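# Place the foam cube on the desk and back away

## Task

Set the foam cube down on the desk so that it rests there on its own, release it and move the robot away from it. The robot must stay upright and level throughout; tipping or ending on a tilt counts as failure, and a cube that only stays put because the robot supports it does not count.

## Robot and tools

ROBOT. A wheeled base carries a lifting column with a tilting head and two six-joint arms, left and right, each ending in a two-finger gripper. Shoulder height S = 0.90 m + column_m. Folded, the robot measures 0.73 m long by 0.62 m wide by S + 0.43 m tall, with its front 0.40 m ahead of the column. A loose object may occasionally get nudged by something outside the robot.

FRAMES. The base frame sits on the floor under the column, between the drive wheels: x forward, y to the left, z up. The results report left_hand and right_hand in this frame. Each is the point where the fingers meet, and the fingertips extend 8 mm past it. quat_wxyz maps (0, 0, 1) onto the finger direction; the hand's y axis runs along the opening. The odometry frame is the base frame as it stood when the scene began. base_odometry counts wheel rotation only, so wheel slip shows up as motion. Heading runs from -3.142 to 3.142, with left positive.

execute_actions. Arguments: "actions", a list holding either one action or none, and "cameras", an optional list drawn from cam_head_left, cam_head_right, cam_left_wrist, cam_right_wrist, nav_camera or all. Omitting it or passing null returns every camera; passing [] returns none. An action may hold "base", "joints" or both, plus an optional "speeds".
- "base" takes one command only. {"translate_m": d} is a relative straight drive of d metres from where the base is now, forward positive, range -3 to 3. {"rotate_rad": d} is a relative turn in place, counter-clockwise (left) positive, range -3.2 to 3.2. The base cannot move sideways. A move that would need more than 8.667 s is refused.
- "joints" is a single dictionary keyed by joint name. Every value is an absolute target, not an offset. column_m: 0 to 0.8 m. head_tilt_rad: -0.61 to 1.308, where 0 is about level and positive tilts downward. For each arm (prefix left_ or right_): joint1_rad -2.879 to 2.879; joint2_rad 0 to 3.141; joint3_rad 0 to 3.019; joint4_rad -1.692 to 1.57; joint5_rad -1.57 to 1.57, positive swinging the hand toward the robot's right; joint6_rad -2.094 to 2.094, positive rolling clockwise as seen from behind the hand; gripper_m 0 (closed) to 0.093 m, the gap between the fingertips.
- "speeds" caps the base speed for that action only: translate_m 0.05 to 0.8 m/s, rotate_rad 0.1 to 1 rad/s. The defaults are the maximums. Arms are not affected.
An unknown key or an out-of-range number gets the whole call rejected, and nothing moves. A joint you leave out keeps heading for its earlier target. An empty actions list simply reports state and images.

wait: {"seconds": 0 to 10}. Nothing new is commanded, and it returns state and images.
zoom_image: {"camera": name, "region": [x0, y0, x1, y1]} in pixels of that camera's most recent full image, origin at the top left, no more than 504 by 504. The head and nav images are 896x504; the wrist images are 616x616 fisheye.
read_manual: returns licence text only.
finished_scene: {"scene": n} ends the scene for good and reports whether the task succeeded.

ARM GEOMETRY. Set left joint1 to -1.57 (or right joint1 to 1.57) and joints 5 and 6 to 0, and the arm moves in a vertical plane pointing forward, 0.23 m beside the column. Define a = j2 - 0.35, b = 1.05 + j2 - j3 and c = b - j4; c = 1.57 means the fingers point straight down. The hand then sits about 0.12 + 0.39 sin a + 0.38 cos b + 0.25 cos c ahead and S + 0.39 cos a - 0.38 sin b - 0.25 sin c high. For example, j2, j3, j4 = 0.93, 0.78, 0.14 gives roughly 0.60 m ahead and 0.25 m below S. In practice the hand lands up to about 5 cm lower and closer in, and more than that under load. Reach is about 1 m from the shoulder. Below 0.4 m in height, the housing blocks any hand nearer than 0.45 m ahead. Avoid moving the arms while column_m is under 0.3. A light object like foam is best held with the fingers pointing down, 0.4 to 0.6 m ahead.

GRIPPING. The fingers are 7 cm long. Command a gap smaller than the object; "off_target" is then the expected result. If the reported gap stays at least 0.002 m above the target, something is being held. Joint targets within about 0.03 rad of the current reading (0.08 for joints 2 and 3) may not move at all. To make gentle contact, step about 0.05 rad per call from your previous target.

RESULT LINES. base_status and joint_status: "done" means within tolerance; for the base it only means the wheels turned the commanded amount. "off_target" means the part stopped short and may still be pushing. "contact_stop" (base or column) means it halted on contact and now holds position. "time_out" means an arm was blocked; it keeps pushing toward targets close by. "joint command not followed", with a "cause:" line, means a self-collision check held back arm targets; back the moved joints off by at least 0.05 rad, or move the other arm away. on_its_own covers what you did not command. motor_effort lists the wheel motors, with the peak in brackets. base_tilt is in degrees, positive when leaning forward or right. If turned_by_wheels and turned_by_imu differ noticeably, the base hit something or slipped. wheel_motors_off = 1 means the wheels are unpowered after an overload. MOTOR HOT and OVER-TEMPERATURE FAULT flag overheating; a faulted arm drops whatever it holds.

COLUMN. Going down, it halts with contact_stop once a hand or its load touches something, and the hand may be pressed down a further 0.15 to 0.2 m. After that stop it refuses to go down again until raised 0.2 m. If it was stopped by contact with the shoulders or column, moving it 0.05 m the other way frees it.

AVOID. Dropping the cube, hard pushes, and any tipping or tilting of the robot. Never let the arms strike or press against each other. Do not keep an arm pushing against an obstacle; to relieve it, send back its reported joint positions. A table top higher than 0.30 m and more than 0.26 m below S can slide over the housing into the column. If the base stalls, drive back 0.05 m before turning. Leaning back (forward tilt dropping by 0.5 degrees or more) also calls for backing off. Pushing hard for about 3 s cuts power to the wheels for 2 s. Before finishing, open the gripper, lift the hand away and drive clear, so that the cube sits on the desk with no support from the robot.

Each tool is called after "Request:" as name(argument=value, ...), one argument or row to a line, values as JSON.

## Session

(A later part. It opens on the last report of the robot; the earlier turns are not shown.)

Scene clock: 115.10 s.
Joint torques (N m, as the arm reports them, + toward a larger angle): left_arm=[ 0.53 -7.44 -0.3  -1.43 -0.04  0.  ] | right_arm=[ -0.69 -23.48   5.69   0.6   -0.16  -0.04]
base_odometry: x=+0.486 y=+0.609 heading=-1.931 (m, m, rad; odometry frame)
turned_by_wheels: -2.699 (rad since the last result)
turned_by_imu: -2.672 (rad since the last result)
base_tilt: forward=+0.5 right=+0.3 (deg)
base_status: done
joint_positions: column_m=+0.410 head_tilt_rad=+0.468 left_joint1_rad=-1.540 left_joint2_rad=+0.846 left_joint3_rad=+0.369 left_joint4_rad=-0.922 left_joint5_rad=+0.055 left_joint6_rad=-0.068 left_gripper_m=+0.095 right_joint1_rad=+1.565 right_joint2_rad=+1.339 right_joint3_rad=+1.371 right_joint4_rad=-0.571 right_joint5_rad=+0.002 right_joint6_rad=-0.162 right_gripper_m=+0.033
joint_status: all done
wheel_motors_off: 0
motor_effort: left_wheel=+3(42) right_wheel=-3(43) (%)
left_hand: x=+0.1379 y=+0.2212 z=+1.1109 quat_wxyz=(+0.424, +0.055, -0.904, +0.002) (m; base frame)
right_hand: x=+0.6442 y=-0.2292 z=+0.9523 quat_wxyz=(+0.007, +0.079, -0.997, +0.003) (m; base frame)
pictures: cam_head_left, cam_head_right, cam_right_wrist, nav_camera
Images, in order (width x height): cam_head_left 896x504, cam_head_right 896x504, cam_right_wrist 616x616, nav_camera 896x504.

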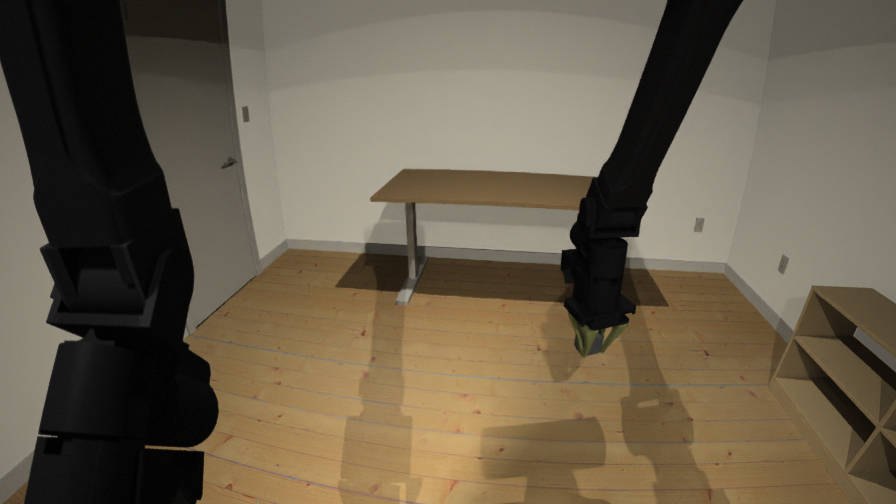

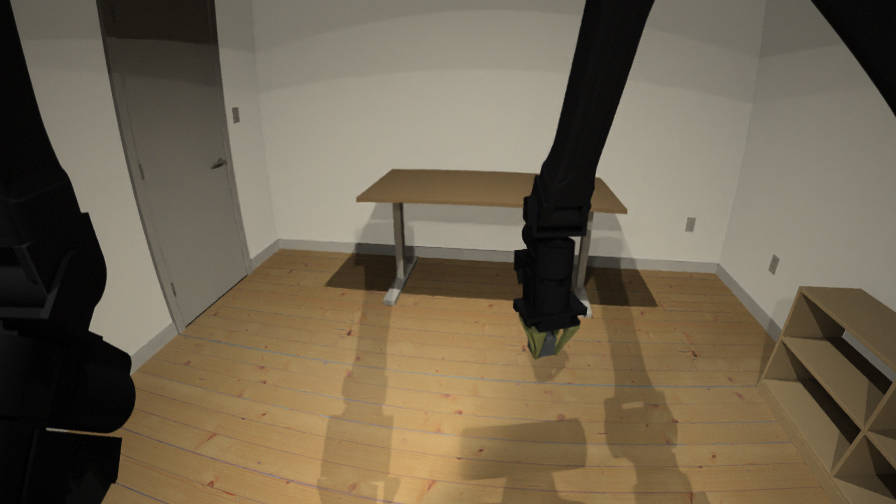

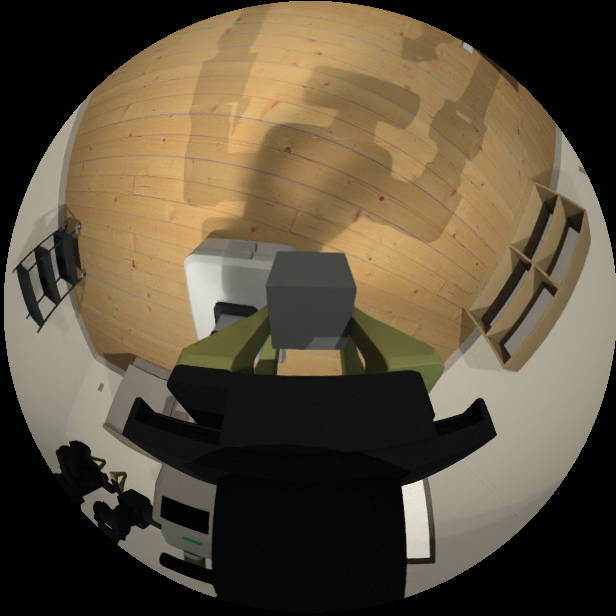

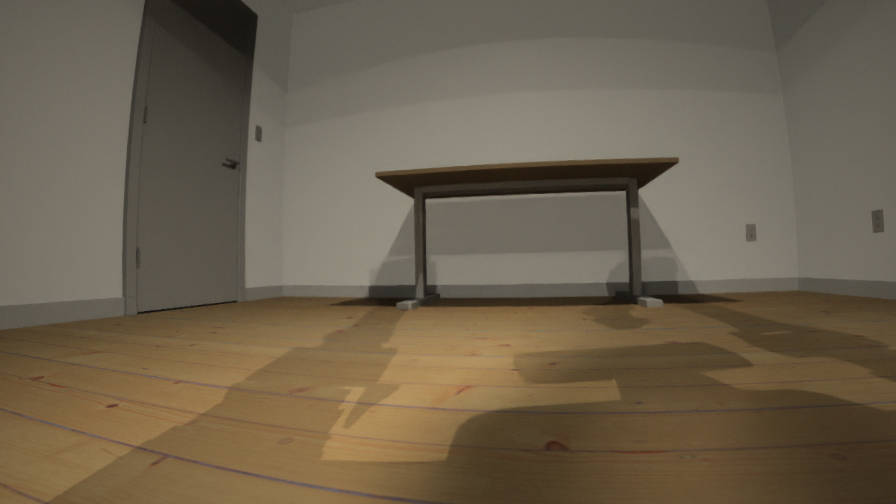

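Request:
execute_actions(
  actions=[
    {"base":{"translate_m":1.5},"joints":{"column_m":0.32,"head_tilt_rad":0.65}},
  ],
  cameras=["cam_head_left","cam_head_right","nav_camera","cam_right_wrist"],
)

Scene clock: 133.13 s.
Joint torques (N m, as the arm reports them, + toward a larger angle): left_arm=[ 0.59 -7.42 -0.48 -1.41 -0.05  0.01] | right_arm=[ -0.47 -23.18   5.75   0.61  -0.16  -0.03]
base_odometry: x=-0.043 y=-0.794 heading=-1.932 (m, m, rad; odometry frame)
turned_by_wheels: -0.001 (rad since the last result)
turned_by_imu: -0.002 (rad since the last result)
base_tilt: forward=+0.6 right=+0.4 (deg)
base_status: done
joint_positions: column_m=+0.320 head_tilt_rad=+0.654 left_joint1_rad=-1.540 left_joint2_rad=+0.846 left_joint3_rad=+0.371 left_joint4_rad=-0.922 left_joint5_rad=+0.055 left_joint6_rad=-0.068 left_gripper_m=+0.095 right_joint1_rad=+1.565 right_joint2_rad=+1.339 right_joint3_rad=+1.371 right_joint4_rad=-0.571 right_joint5_rad=+0.002 right_joint6_rad=-0.162 right_gripper_m=+0.033
joint_status: all done
wheel_motors_off: 0
motor_effort: left_wheel=+0(44) right_wheel=+1(46) (%)
left_hand: x=+0.1389 y=+0.2212 z=+1.0207 quat_wxyz=(+0.423, +0.055, -0.905, +0.002) (m; base frame)
right_hand: x=+0.6442 y=-0.2292 z=+0.8624 quat_wxyz=(+0.007, +0.079, -0.997, +0.003) (m; base frame)
pictures: cam_head_left, cam_head_right, cam_right_wrist, nav_camera
Images, in order (width x height): cam_head_left 896x504, cam_head_right 896x504, cam_right_wrist 616x616, nav_camera 896x504.

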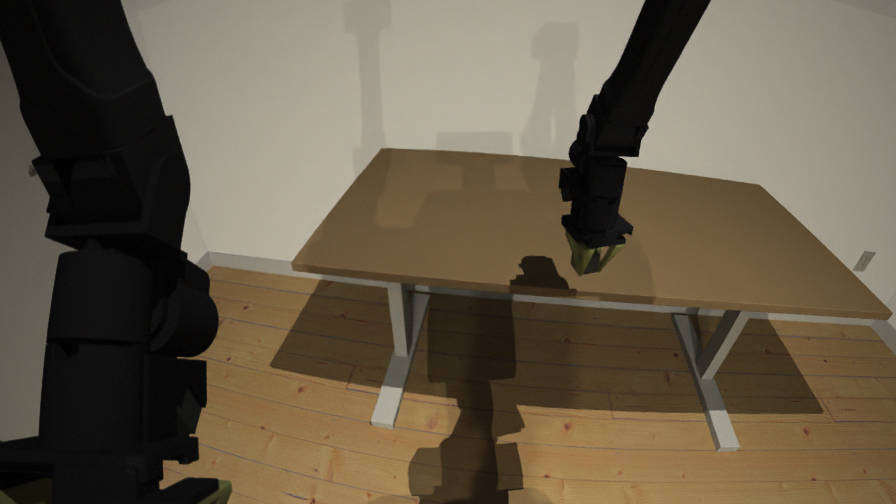

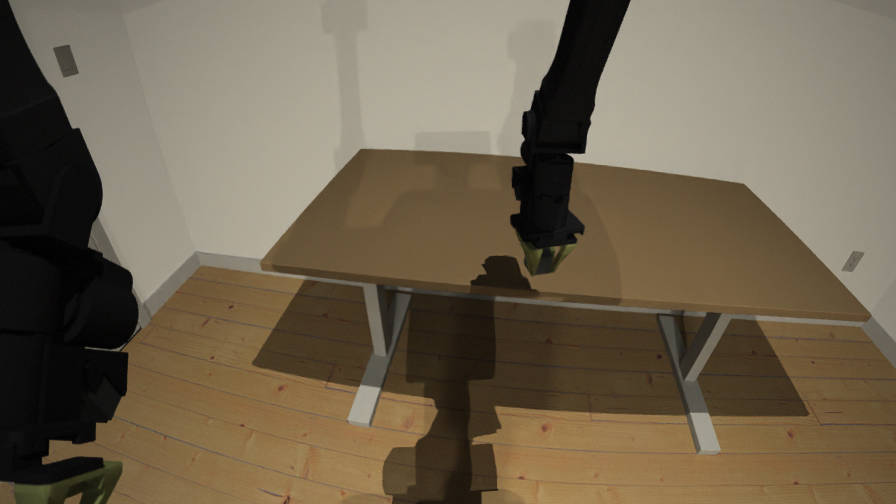

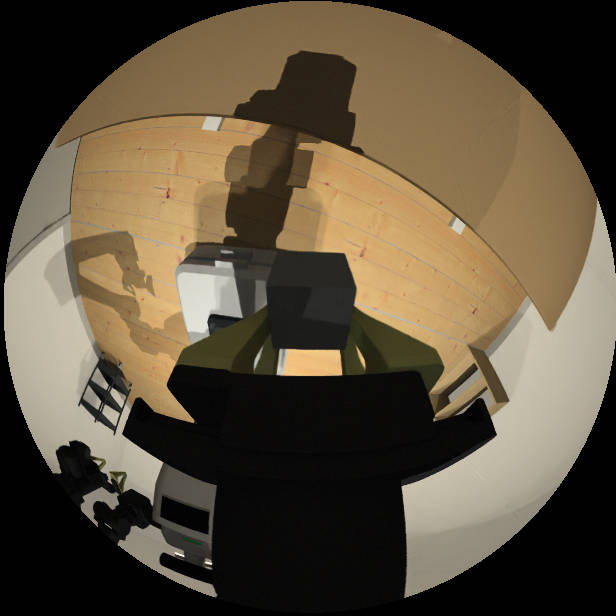

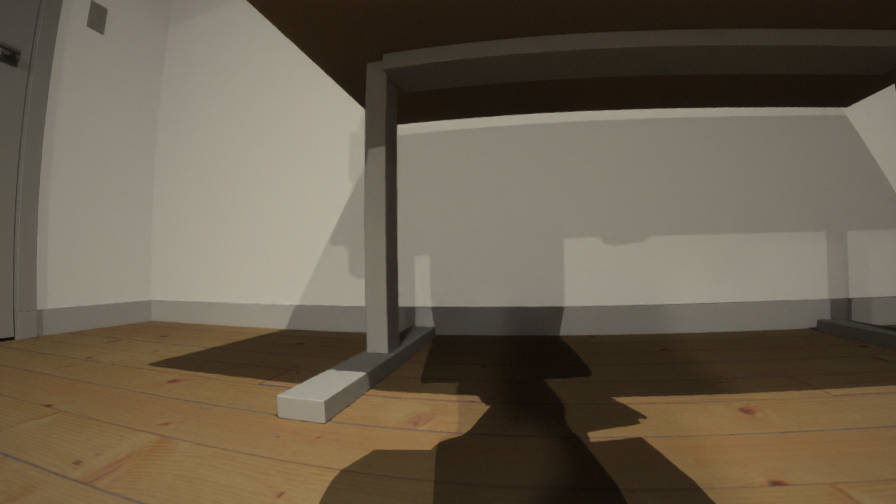

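Request:
execute_actions(
  actions=[
    {"base":{"translate_m":0.32},"joints":{"column_m":0.26}},
  ],
  cameras=["cam_head_left","cam_head_right","cam_right_wrist"],
)

Scene clock: 154.87 s.
Joint torques (N m, as the arm reports them, + toward a larger angle): left_arm=[ 0.58 -7.33 -0.51 -1.42 -0.05  0.  ] | right_arm=[ -0.53 -23.14   5.72   0.59  -0.17  -0.04]
base_odometry: x=-0.156 y=-1.094 heading=-1.932 (m, m, rad; odometry frame)
turned_by_wheels: -0.001 (rad since the last result)
turned_by_imu: -0.003 (rad since the last result)
base_tilt: forward=+0.6 right=+0.4 (deg)
base_status: done
joint_positions: column_m=+0.260 head_tilt_rad=+0.654 left_joint1_rad=-1.540 left_joint2_rad=+0.846 left_joint3_rad=+0.372 left_joint4_rad=-0.922 left_joint5_rad=+0.055 left_joint6_rad=-0.068 left_gripper_m=+0.095 right_joint1_rad=+1.565 right_joint2_rad=+1.338 right_joint3_rad=+1.371 right_joint4_rad=-0.570 right_joint5_rad=+0.002 right_joint6_rad=-0.162 right_gripper_m=+0.033
joint_status: all done
wheel_motors_off: 0
motor_effort: left_wheel=-1(36) right_wheel=+1(32) (%)
left_hand: x=+0.1391 y=+0.2212 z=+0.9607 quat_wxyz=(+0.422, +0.055, -0.905, +0.002) (m; base frame)
right_hand: x=+0.6446 y=-0.2292 z=+0.8028 quat_wxyz=(+0.007, +0.079, -0.997, +0.003) (m; base frame)
pictures: cam_head_left, cam_head_right, cam_right_wrist
Images, in order (width x height): cam_head_left 896x504, cam_head_right 896x504, cam_right_wrist 616x616.

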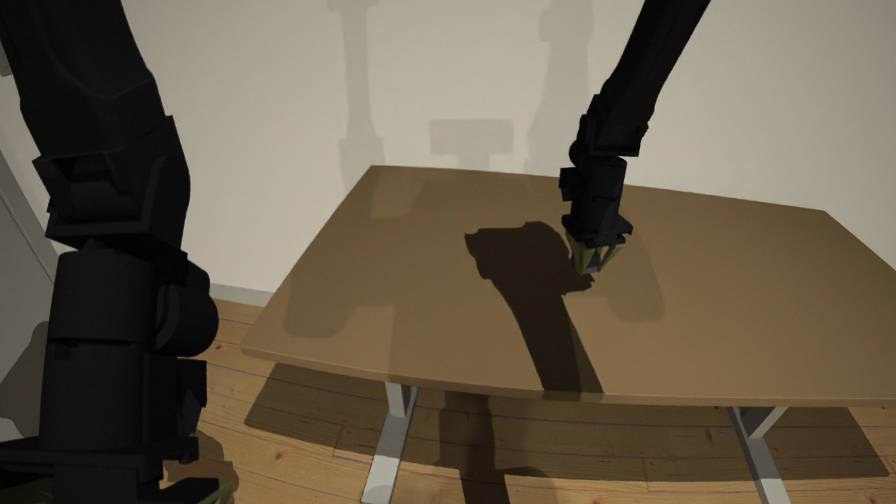

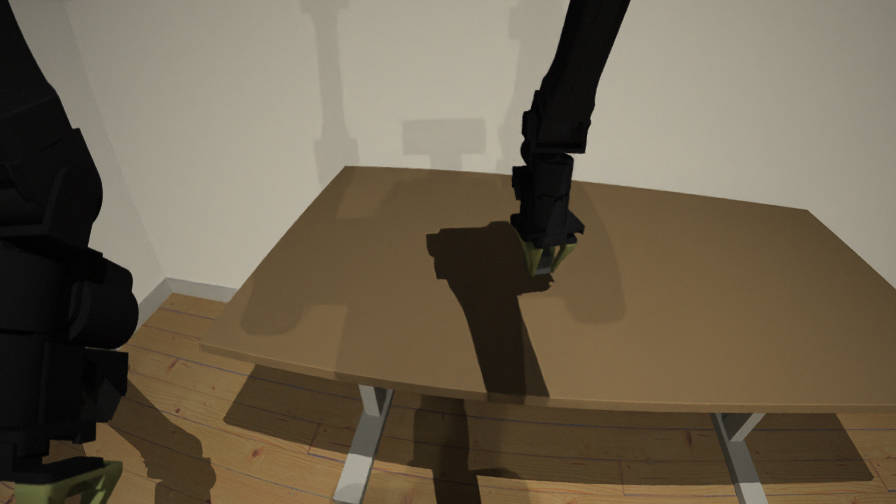

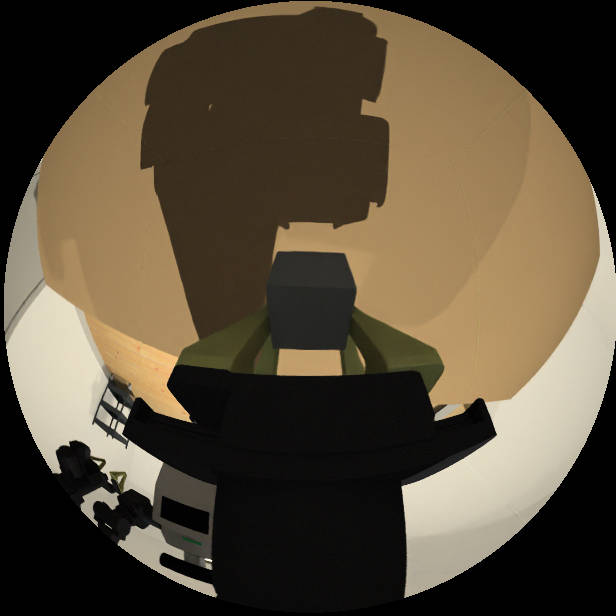

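Request:
zoom_image(
  camera="cam_head_left",
  region=[530, 220, 670, 310],
)

Region (530, 220, 670, 310) of cam_head_left's 896x504 image, scaled by 3.600, with more detail than that image has; it fills the top 324 rows of this view, and the rest is white.

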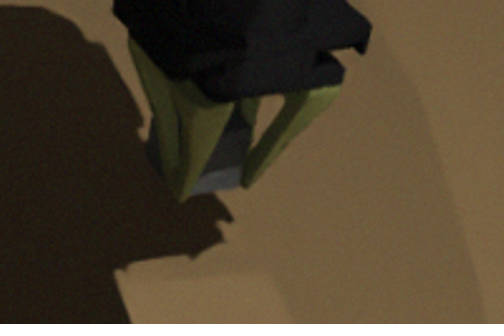

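Request:
execute_actions(
  actions=[
    {"joints":{"column_m":0.235}},
  ],
  cameras=["cam_head_left","cam_right_wrist"],
)

Request:
zoom_image(
  camera="cam_head_left",
  region=[530, 220, 670, 310],
)

Scene clock: 161.73 s.
Joint torques (N m, as the arm reports them, + toward a larger angle): left_arm=[ 0.57 -7.49 -0.45 -1.43 -0.05  0.  ] | right_arm=[ -0.52 -23.14   5.73   0.59  -0.16  -0.03]
base_odometry: x=-0.156 y=-1.094 heading=-1.932 (m, m, rad; odometry frame)
turned_by_wheels: +0.000 (rad since the last result)
turned_by_imu: -0.002 (rad since the last result)
base_tilt: forward=+0.6 right=+0.4 (deg)
base_status: not commanded
joint_positions: column_m=+0.235 head_tilt_rad=+0.654 left_joint1_rad=-1.540 left_joint2_rad=+0.846 left_joint3_rad=+0.372 left_joint4_rad=-0.922 left_joint5_rad=+0.055 left_joint6_rad=-0.068 left_gripper_m=+0.095 right_joint1_rad=+1.565 right_joint2_rad=+1.338 right_joint3_rad=+1.371 right_joint4_rad=-0.570 right_joint5_rad=+0.002 right_joint6_rad=-0.162 right_gripper_m=+0.033
joint_status: all done
wheel_motors_off: 0
motor_effort: left_wheel=-1(1) right_wheel=+1(1) (%)
left_hand: x=+0.1391 y=+0.2212 z=+0.9356 quat_wxyz=(+0.422, +0.055, -0.905, +0.002) (m; base frame)
right_hand: x=+0.6446 y=-0.2292 z=+0.7778 quat_wxyz=(+0.007, +0.079, -0.997, +0.003) (m; base frame)
pictures: cam_head_left, cam_right_wrist
Images, in order (width x height): cam_head_left 896x504, cam_right_wrist 616x616.

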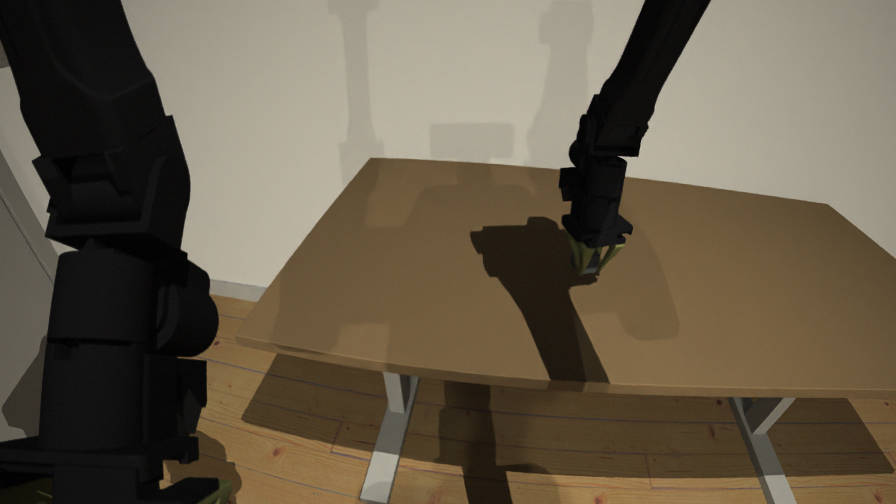

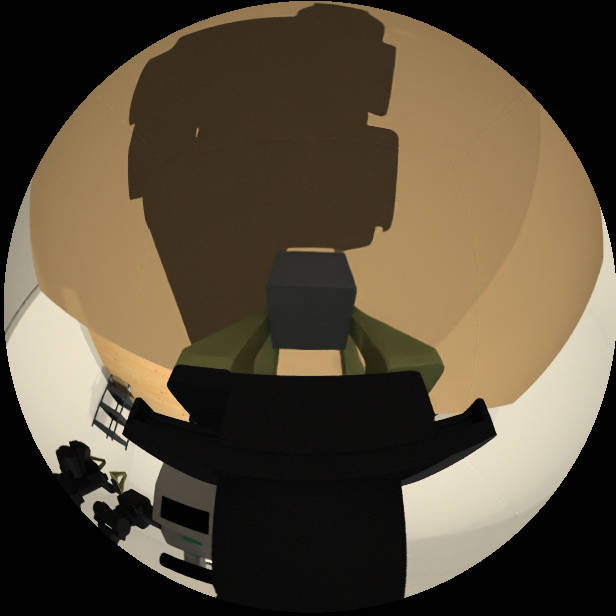

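Region (530, 220, 670, 310) of cam_head_left's 896x504 image, scaled by 3.600, with more detail than that image has; it fills the top 324 rows of this view, and the rest is white.

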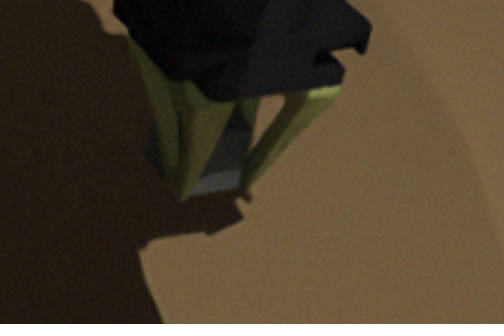

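Request:
execute_actions(
  actions=[
    {"joints":{"column_m":0.224}},
  ],
  cameras=["cam_head_left"],
)

Request:
zoom_image(
  camera="cam_head_left",
  region=[530, 220, 670, 310],
)

Scene clock: 168.67 s.
Joint torques (N m, as the arm reports them, + toward a larger angle): left_arm=[ 0.58 -7.5  -0.53 -1.42 -0.05  0.01] | right_arm=[ -0.47 -23.26   5.8    0.63  -0.17  -0.04]
base_odometry: x=-0.156 y=-1.094 heading=-1.932 (m, m, rad; odometry frame)
turned_by_wheels: +0.000 (rad since the last result)
turned_by_imu: -0.002 (rad since the last result)
base_tilt: forward=+0.6 right=+0.5 (deg)
base_status: not commanded
joint_positions: column_m=+0.224 head_tilt_rad=+0.654 left_joint1_rad=-1.540 left_joint2_rad=+0.846 left_joint3_rad=+0.372 left_joint4_rad=-0.922 left_joint5_rad=+0.055 left_joint6_rad=-0.068 left_gripper_m=+0.095 right_joint1_rad=+1.565 right_joint2_rad=+1.338 right_joint3_rad=+1.371 right_joint4_rad=-0.570 right_joint5_rad=+0.002 right_joint6_rad=-0.162 right_gripper_m=+0.033
joint_status: all done
wheel_motors_off: 0
motor_effort: left_wheel=-1(1) right_wheel=+1(1) (%)
left_hand: x=+0.1391 y=+0.2212 z=+0.9246 quat_wxyz=(+0.422, +0.055, -0.905, +0.002) (m; base frame)
right_hand: x=+0.6446 y=-0.2292 z=+0.7668 quat_wxyz=(+0.007, +0.079, -0.997, +0.003) (m; base frame)
pictures: cam_head_left
Images, in order (width x height): cam_head_left 896x504.

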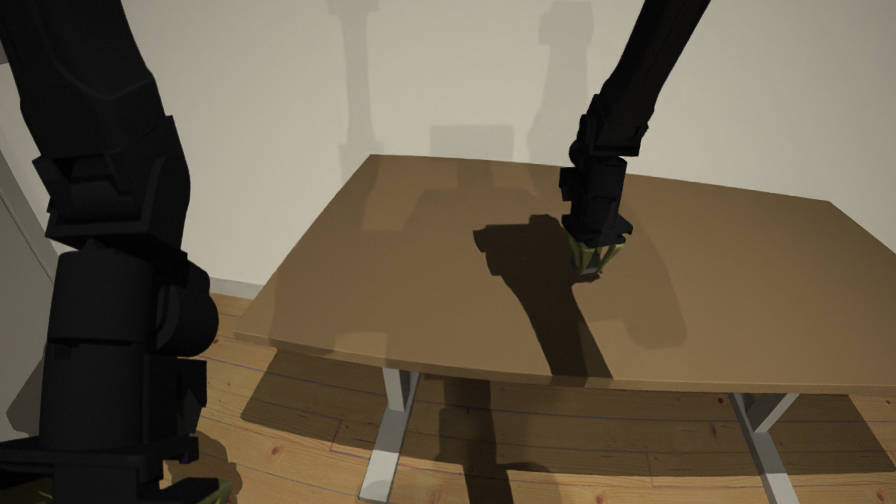

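Region (530, 220, 670, 310) of cam_head_left's 896x504 image, scaled by 3.600, with more detail than that image has; it fills the top 324 rows of this view, and the rest is white.

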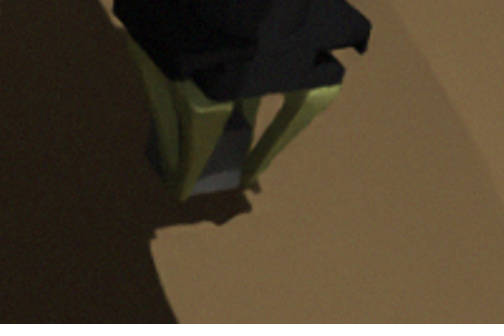

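Request:
execute_actions(
  actions=[
    {"joints":{"column_m":0.213}},
  ],
  cameras=["cam_head_left","cam_right_wrist"],
)

Request:
zoom_image(
  camera="cam_head_left",
  region=[530, 220, 670, 310],
)

Scene clock: 176.53 s.
Joint torques (N m, as the arm reports them, + toward a larger angle): left_arm=[ 0.54 -7.5  -0.58 -1.42 -0.05  0.  ] | right_arm=[ -0.45 -22.92   5.63   0.6   -0.17  -0.03]
base_odometry: x=-0.156 y=-1.094 heading=-1.932 (m, m, rad; odometry frame)
turned_by_wheels: +0.000 (rad since the last result)
turned_by_imu: -0.002 (rad since the last result)
base_tilt: forward=+0.7 right=+0.4 (deg)
base_status: not commanded
joint_positions: column_m=+0.213 head_tilt_rad=+0.654 left_joint1_rad=-1.540 left_joint2_rad=+0.846 left_joint3_rad=+0.372 left_joint4_rad=-0.922 left_joint5_rad=+0.055 left_joint6_rad=-0.068 left_gripper_m=+0.095 right_joint1_rad=+1.565 right_joint2_rad=+1.338 right_joint3_rad=+1.371 right_joint4_rad=-0.570 right_joint5_rad=+0.002 right_joint6_rad=-0.162 right_gripper_m=+0.033
joint_status: all done
wheel_motors_off: 0
motor_effort: left_wheel=-1(1) right_wheel=+1(1) (%)
left_hand: x=+0.1391 y=+0.2212 z=+0.9136 quat_wxyz=(+0.422, +0.055, -0.905, +0.002) (m; base frame)
right_hand: x=+0.6446 y=-0.2292 z=+0.7558 quat_wxyz=(+0.007, +0.079, -0.997, +0.003) (m; base frame)
pictures: cam_head_left, cam_right_wrist
Images, in order (width x height): cam_head_left 896x504, cam_right_wrist 616x616.

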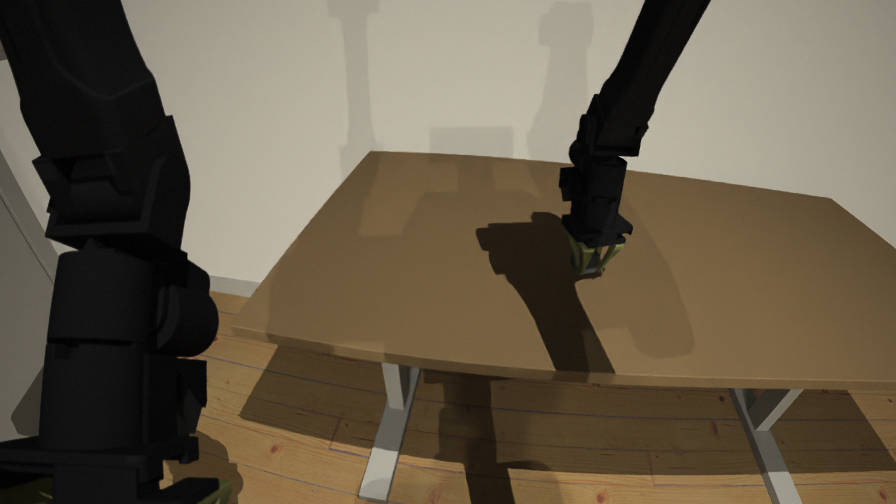

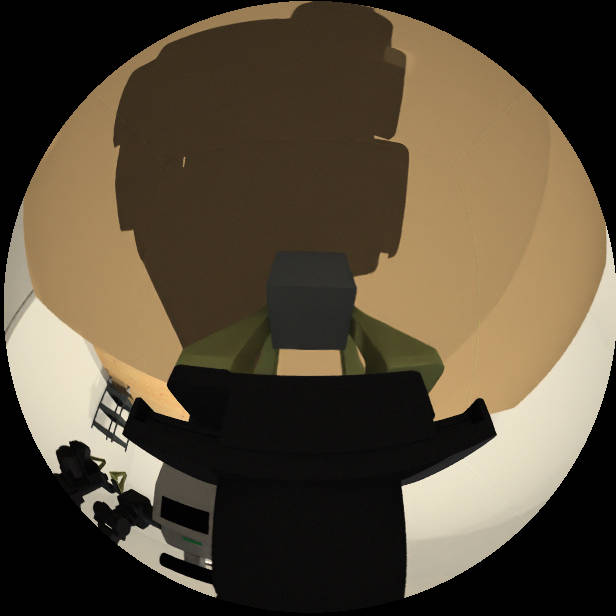

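Region (530, 220, 670, 310) of cam_head_left's 896x504 image, scaled by 3.600, with more detail than that image has; it fills the top 324 rows of this view, and the rest is white.

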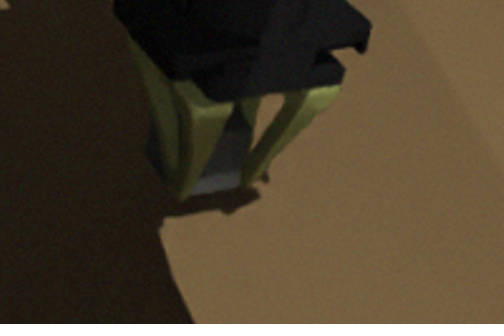

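Request:
execute_actions(
  actions=[
    {"joints":{"column_m":0.198}},
  ],
  cameras=["cam_head_left"],
)

Request:
zoom_image(
  camera="cam_head_left",
  region=[530, 220, 670, 310],
)

Scene clock: 186.57 s.
Joint torques (N m, as the arm reports them, + toward a larger angle): left_arm=[ 0.58 -7.48 -0.53 -1.42 -0.05  0.01] | right_arm=[ -0.46 -23.27   5.68   0.54  -0.16  -0.03]
base_odometry: x=-0.156 y=-1.094 heading=-1.932 (m, m, rad; odometry frame)
turned_by_wheels: +0.000 (rad since the last result)
turned_by_imu: -0.002 (rad since the last result)
base_tilt: forward=+0.6 right=+0.4 (deg)
base_status: not commanded
joint_positions: column_m=+0.198 head_tilt_rad=+0.654 left_joint1_rad=-1.540 left_joint2_rad=+0.846 left_joint3_rad=+0.372 left_joint4_rad=-0.922 left_joint5_rad=+0.055 left_joint6_rad=-0.068 left_gripper_m=+0.095 right_joint1_rad=+1.565 right_joint2_rad=+1.338 right_joint3_rad=+1.371 right_joint4_rad=-0.570 right_joint5_rad=+0.002 right_joint6_rad=-0.162 right_gripper_m=+0.033
joint_status: all done
wheel_motors_off: 0
motor_effort: left_wheel=-1(1) right_wheel=+1(1) (%)
left_hand: x=+0.1391 y=+0.2212 z=+0.8986 quat_wxyz=(+0.422, +0.055, -0.905, +0.002) (m; base frame)
right_hand: x=+0.6446 y=-0.2292 z=+0.7408 quat_wxyz=(+0.007, +0.079, -0.997, +0.003) (m; base frame)
pictures: cam_head_left
Images, in order (width x height): cam_head_left 896x504.

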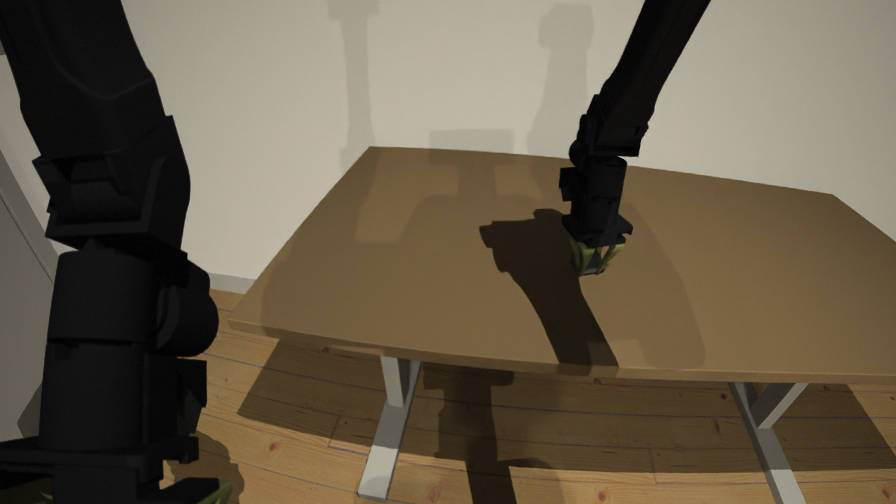

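Region (530, 220, 670, 310) of cam_head_left's 896x504 image, scaled by 3.600, with more detail than that image has; it fills the top 324 rows of this view, and the rest is white.

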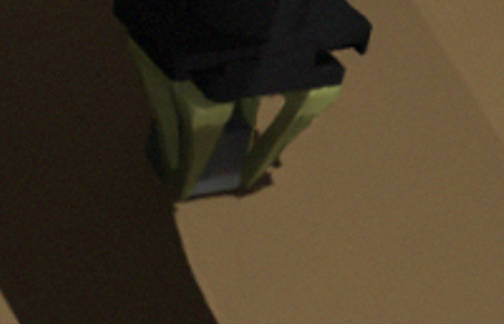

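Request:
execute_actions(
  actions=[
    {"joints":{"column_m":0.191}},
  ],
  cameras=[],
)

Request:
execute_actions(
  actions=[
    {"joints":{"right_gripper_m":0.093}},
  ],
  cameras=["cam_right_wrist"],
)

Scene clock: 190.40 s.
Joint torques (N m, as the arm reports them, + toward a larger angle): left_arm=[ 0.56 -7.39 -0.58 -1.45 -0.05  0.  ] | right_arm=[ -0.45 -22.97   5.74   0.57  -0.16  -0.03]
base_odometry: x=-0.156 y=-1.094 heading=-1.932 (m, m, rad; odometry frame)
turned_by_wheels: +0.000 (rad since the last result)
turned_by_imu: -0.002 (rad since the last result)
base_tilt: forward=+0.6 right=+0.4 (deg)
base_status: not commanded
joint_positions: column_m=+0.191 head_tilt_rad=+0.654 left_joint1_rad=-1.540 left_joint2_rad=+0.846 left_joint3_rad=+0.372 left_joint4_rad=-0.922 left_joint5_rad=+0.055 left_joint6_rad=-0.068 left_gripper_m=+0.095 right_joint1_rad=+1.565 right_joint2_rad=+1.335 right_joint3_rad=+1.371 right_joint4_rad=-0.570 right_joint5_rad=+0.002 right_joint6_rad=-0.162 right_gripper_m=+0.033
joint_status: all done
wheel_motors_off: 0
motor_effort: left_wheel=-1(2) right_wheel=+2(3) (%)
left_hand: x=+0.1391 y=+0.2212 z=+0.8916 quat_wxyz=(+0.422, +0.055, -0.905, +0.002) (m; base frame)
right_hand: x=+0.6454 y=-0.2291 z=+0.7350 quat_wxyz=(+0.006, +0.079, -0.997, +0.003) (m; base frame)
pictures: none
No camera images: the call's "cameras" was empty. Leave "cameras" out to get every camera's image.

Scene clock: 191.07 s.
Joint torques (N m, as the arm reports them, + toward a larger angle): left_arm=[ 0.53 -7.5  -0.53 -1.41 -0.05  0.01] | right_arm=[ -0.44 -22.99   5.73   0.6   -0.16  -0.03]
base_odometry: x=-0.156 y=-1.094 heading=-1.932 (m, m, rad; odometry frame)
turned_by_wheels: +0.000 (rad since the last result)
turned_by_imu: +0.000 (rad since the last result)
base_tilt: forward=+0.6 right=+0.4 (deg)
base_status: not commanded
joint_positions: column_m=+0.191 head_tilt_rad=+0.654 left_joint1_rad=-1.540 left_joint2_rad=+0.846 left_joint3_rad=+0.372 left_joint4_rad=-0.922 left_joint5_rad=+0.055 left_joint6_rad=-0.068 left_gripper_m=+0.095 right_joint1_rad=+1.565 right_joint2_rad=+1.335 right_joint3_rad=+1.371 right_joint4_rad=-0.570 right_joint5_rad=+0.002 right_joint6_rad=-0.162 right_gripper_m=+0.093
joint_status: all done
wheel_motors_off: 0
motor_effort: left_wheel=-1(1) right_wheel=+2(2) (%)
left_hand: x=+0.1391 y=+0.2212 z=+0.8916 quat_wxyz=(+0.422, +0.055, -0.905, +0.002) (m; base frame)
right_hand: x=+0.6454 y=-0.2291 z=+0.7350 quat_wxyz=(+0.006, +0.079, -0.997, +0.003) (m; base frame)
pictures: cam_right_wrist
Images, in order (width x height): cam_right_wrist 616x616.

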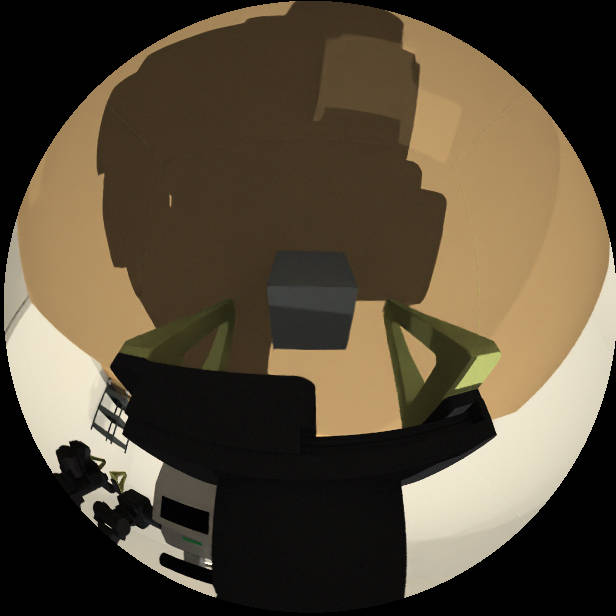

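Request:
execute_actions(
  actions=[
    {"base":{"translate_m":-0.6},"joints":{"column_m":0.30}},
  ],
  cameras=["cam_head_left"],
)

Scene clock: 197.27 s.
Joint torques (N m, as the arm reports them, + toward a larger angle): left_arm=[ 0.58 -7.29 -0.22 -1.42 -0.05  0.01] | right_arm=[ -0.49 -22.93   5.82   0.56  -0.16  -0.03]
base_odometry: x=+0.057 y=-0.533 heading=-1.934 (m, m, rad; odometry frame)
turned_by_wheels: -0.001 (rad since the last result)
turned_by_imu: -0.004 (rad since the last result)
base_tilt: forward=+0.7 right=+0.5 (deg)
base_status: done
joint_positions: column_m=+0.300 head_tilt_rad=+0.654 left_joint1_rad=-1.540 left_joint2_rad=+0.846 left_joint3_rad=+0.368 left_joint4_rad=-0.922 left_joint5_rad=+0.055 left_joint6_rad=-0.068 left_gripper_m=+0.095 right_joint1_rad=+1.566 right_joint2_rad=+1.335 right_joint3_rad=+1.370 right_joint4_rad=-0.570 right_joint5_rad=+0.002 right_joint6_rad=-0.162 right_gripper_m=+0.093
joint_status: all done
wheel_motors_off: 0
motor_effort: left_wheel=+0(29) right_wheel=+0(49) (%)
left_hand: x=+0.1370 y=+0.2212 z=+1.0011 quat_wxyz=(+0.424, +0.055, -0.904, +0.002) (m; base frame)
right_hand: x=+0.6448 y=-0.2286 z=+0.8436 quat_wxyz=(+0.006, +0.080, -0.997, +0.002) (m; base frame)
pictures: cam_head_left
Images, in order (width x height): cam_head_left 896x504.

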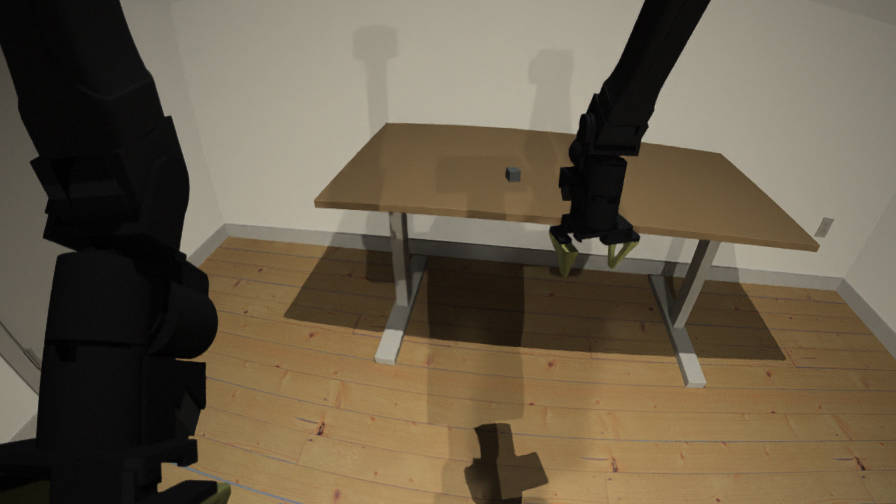

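Request:
finished_scene(
  scene=1,
)

The scene is finished: the task was done.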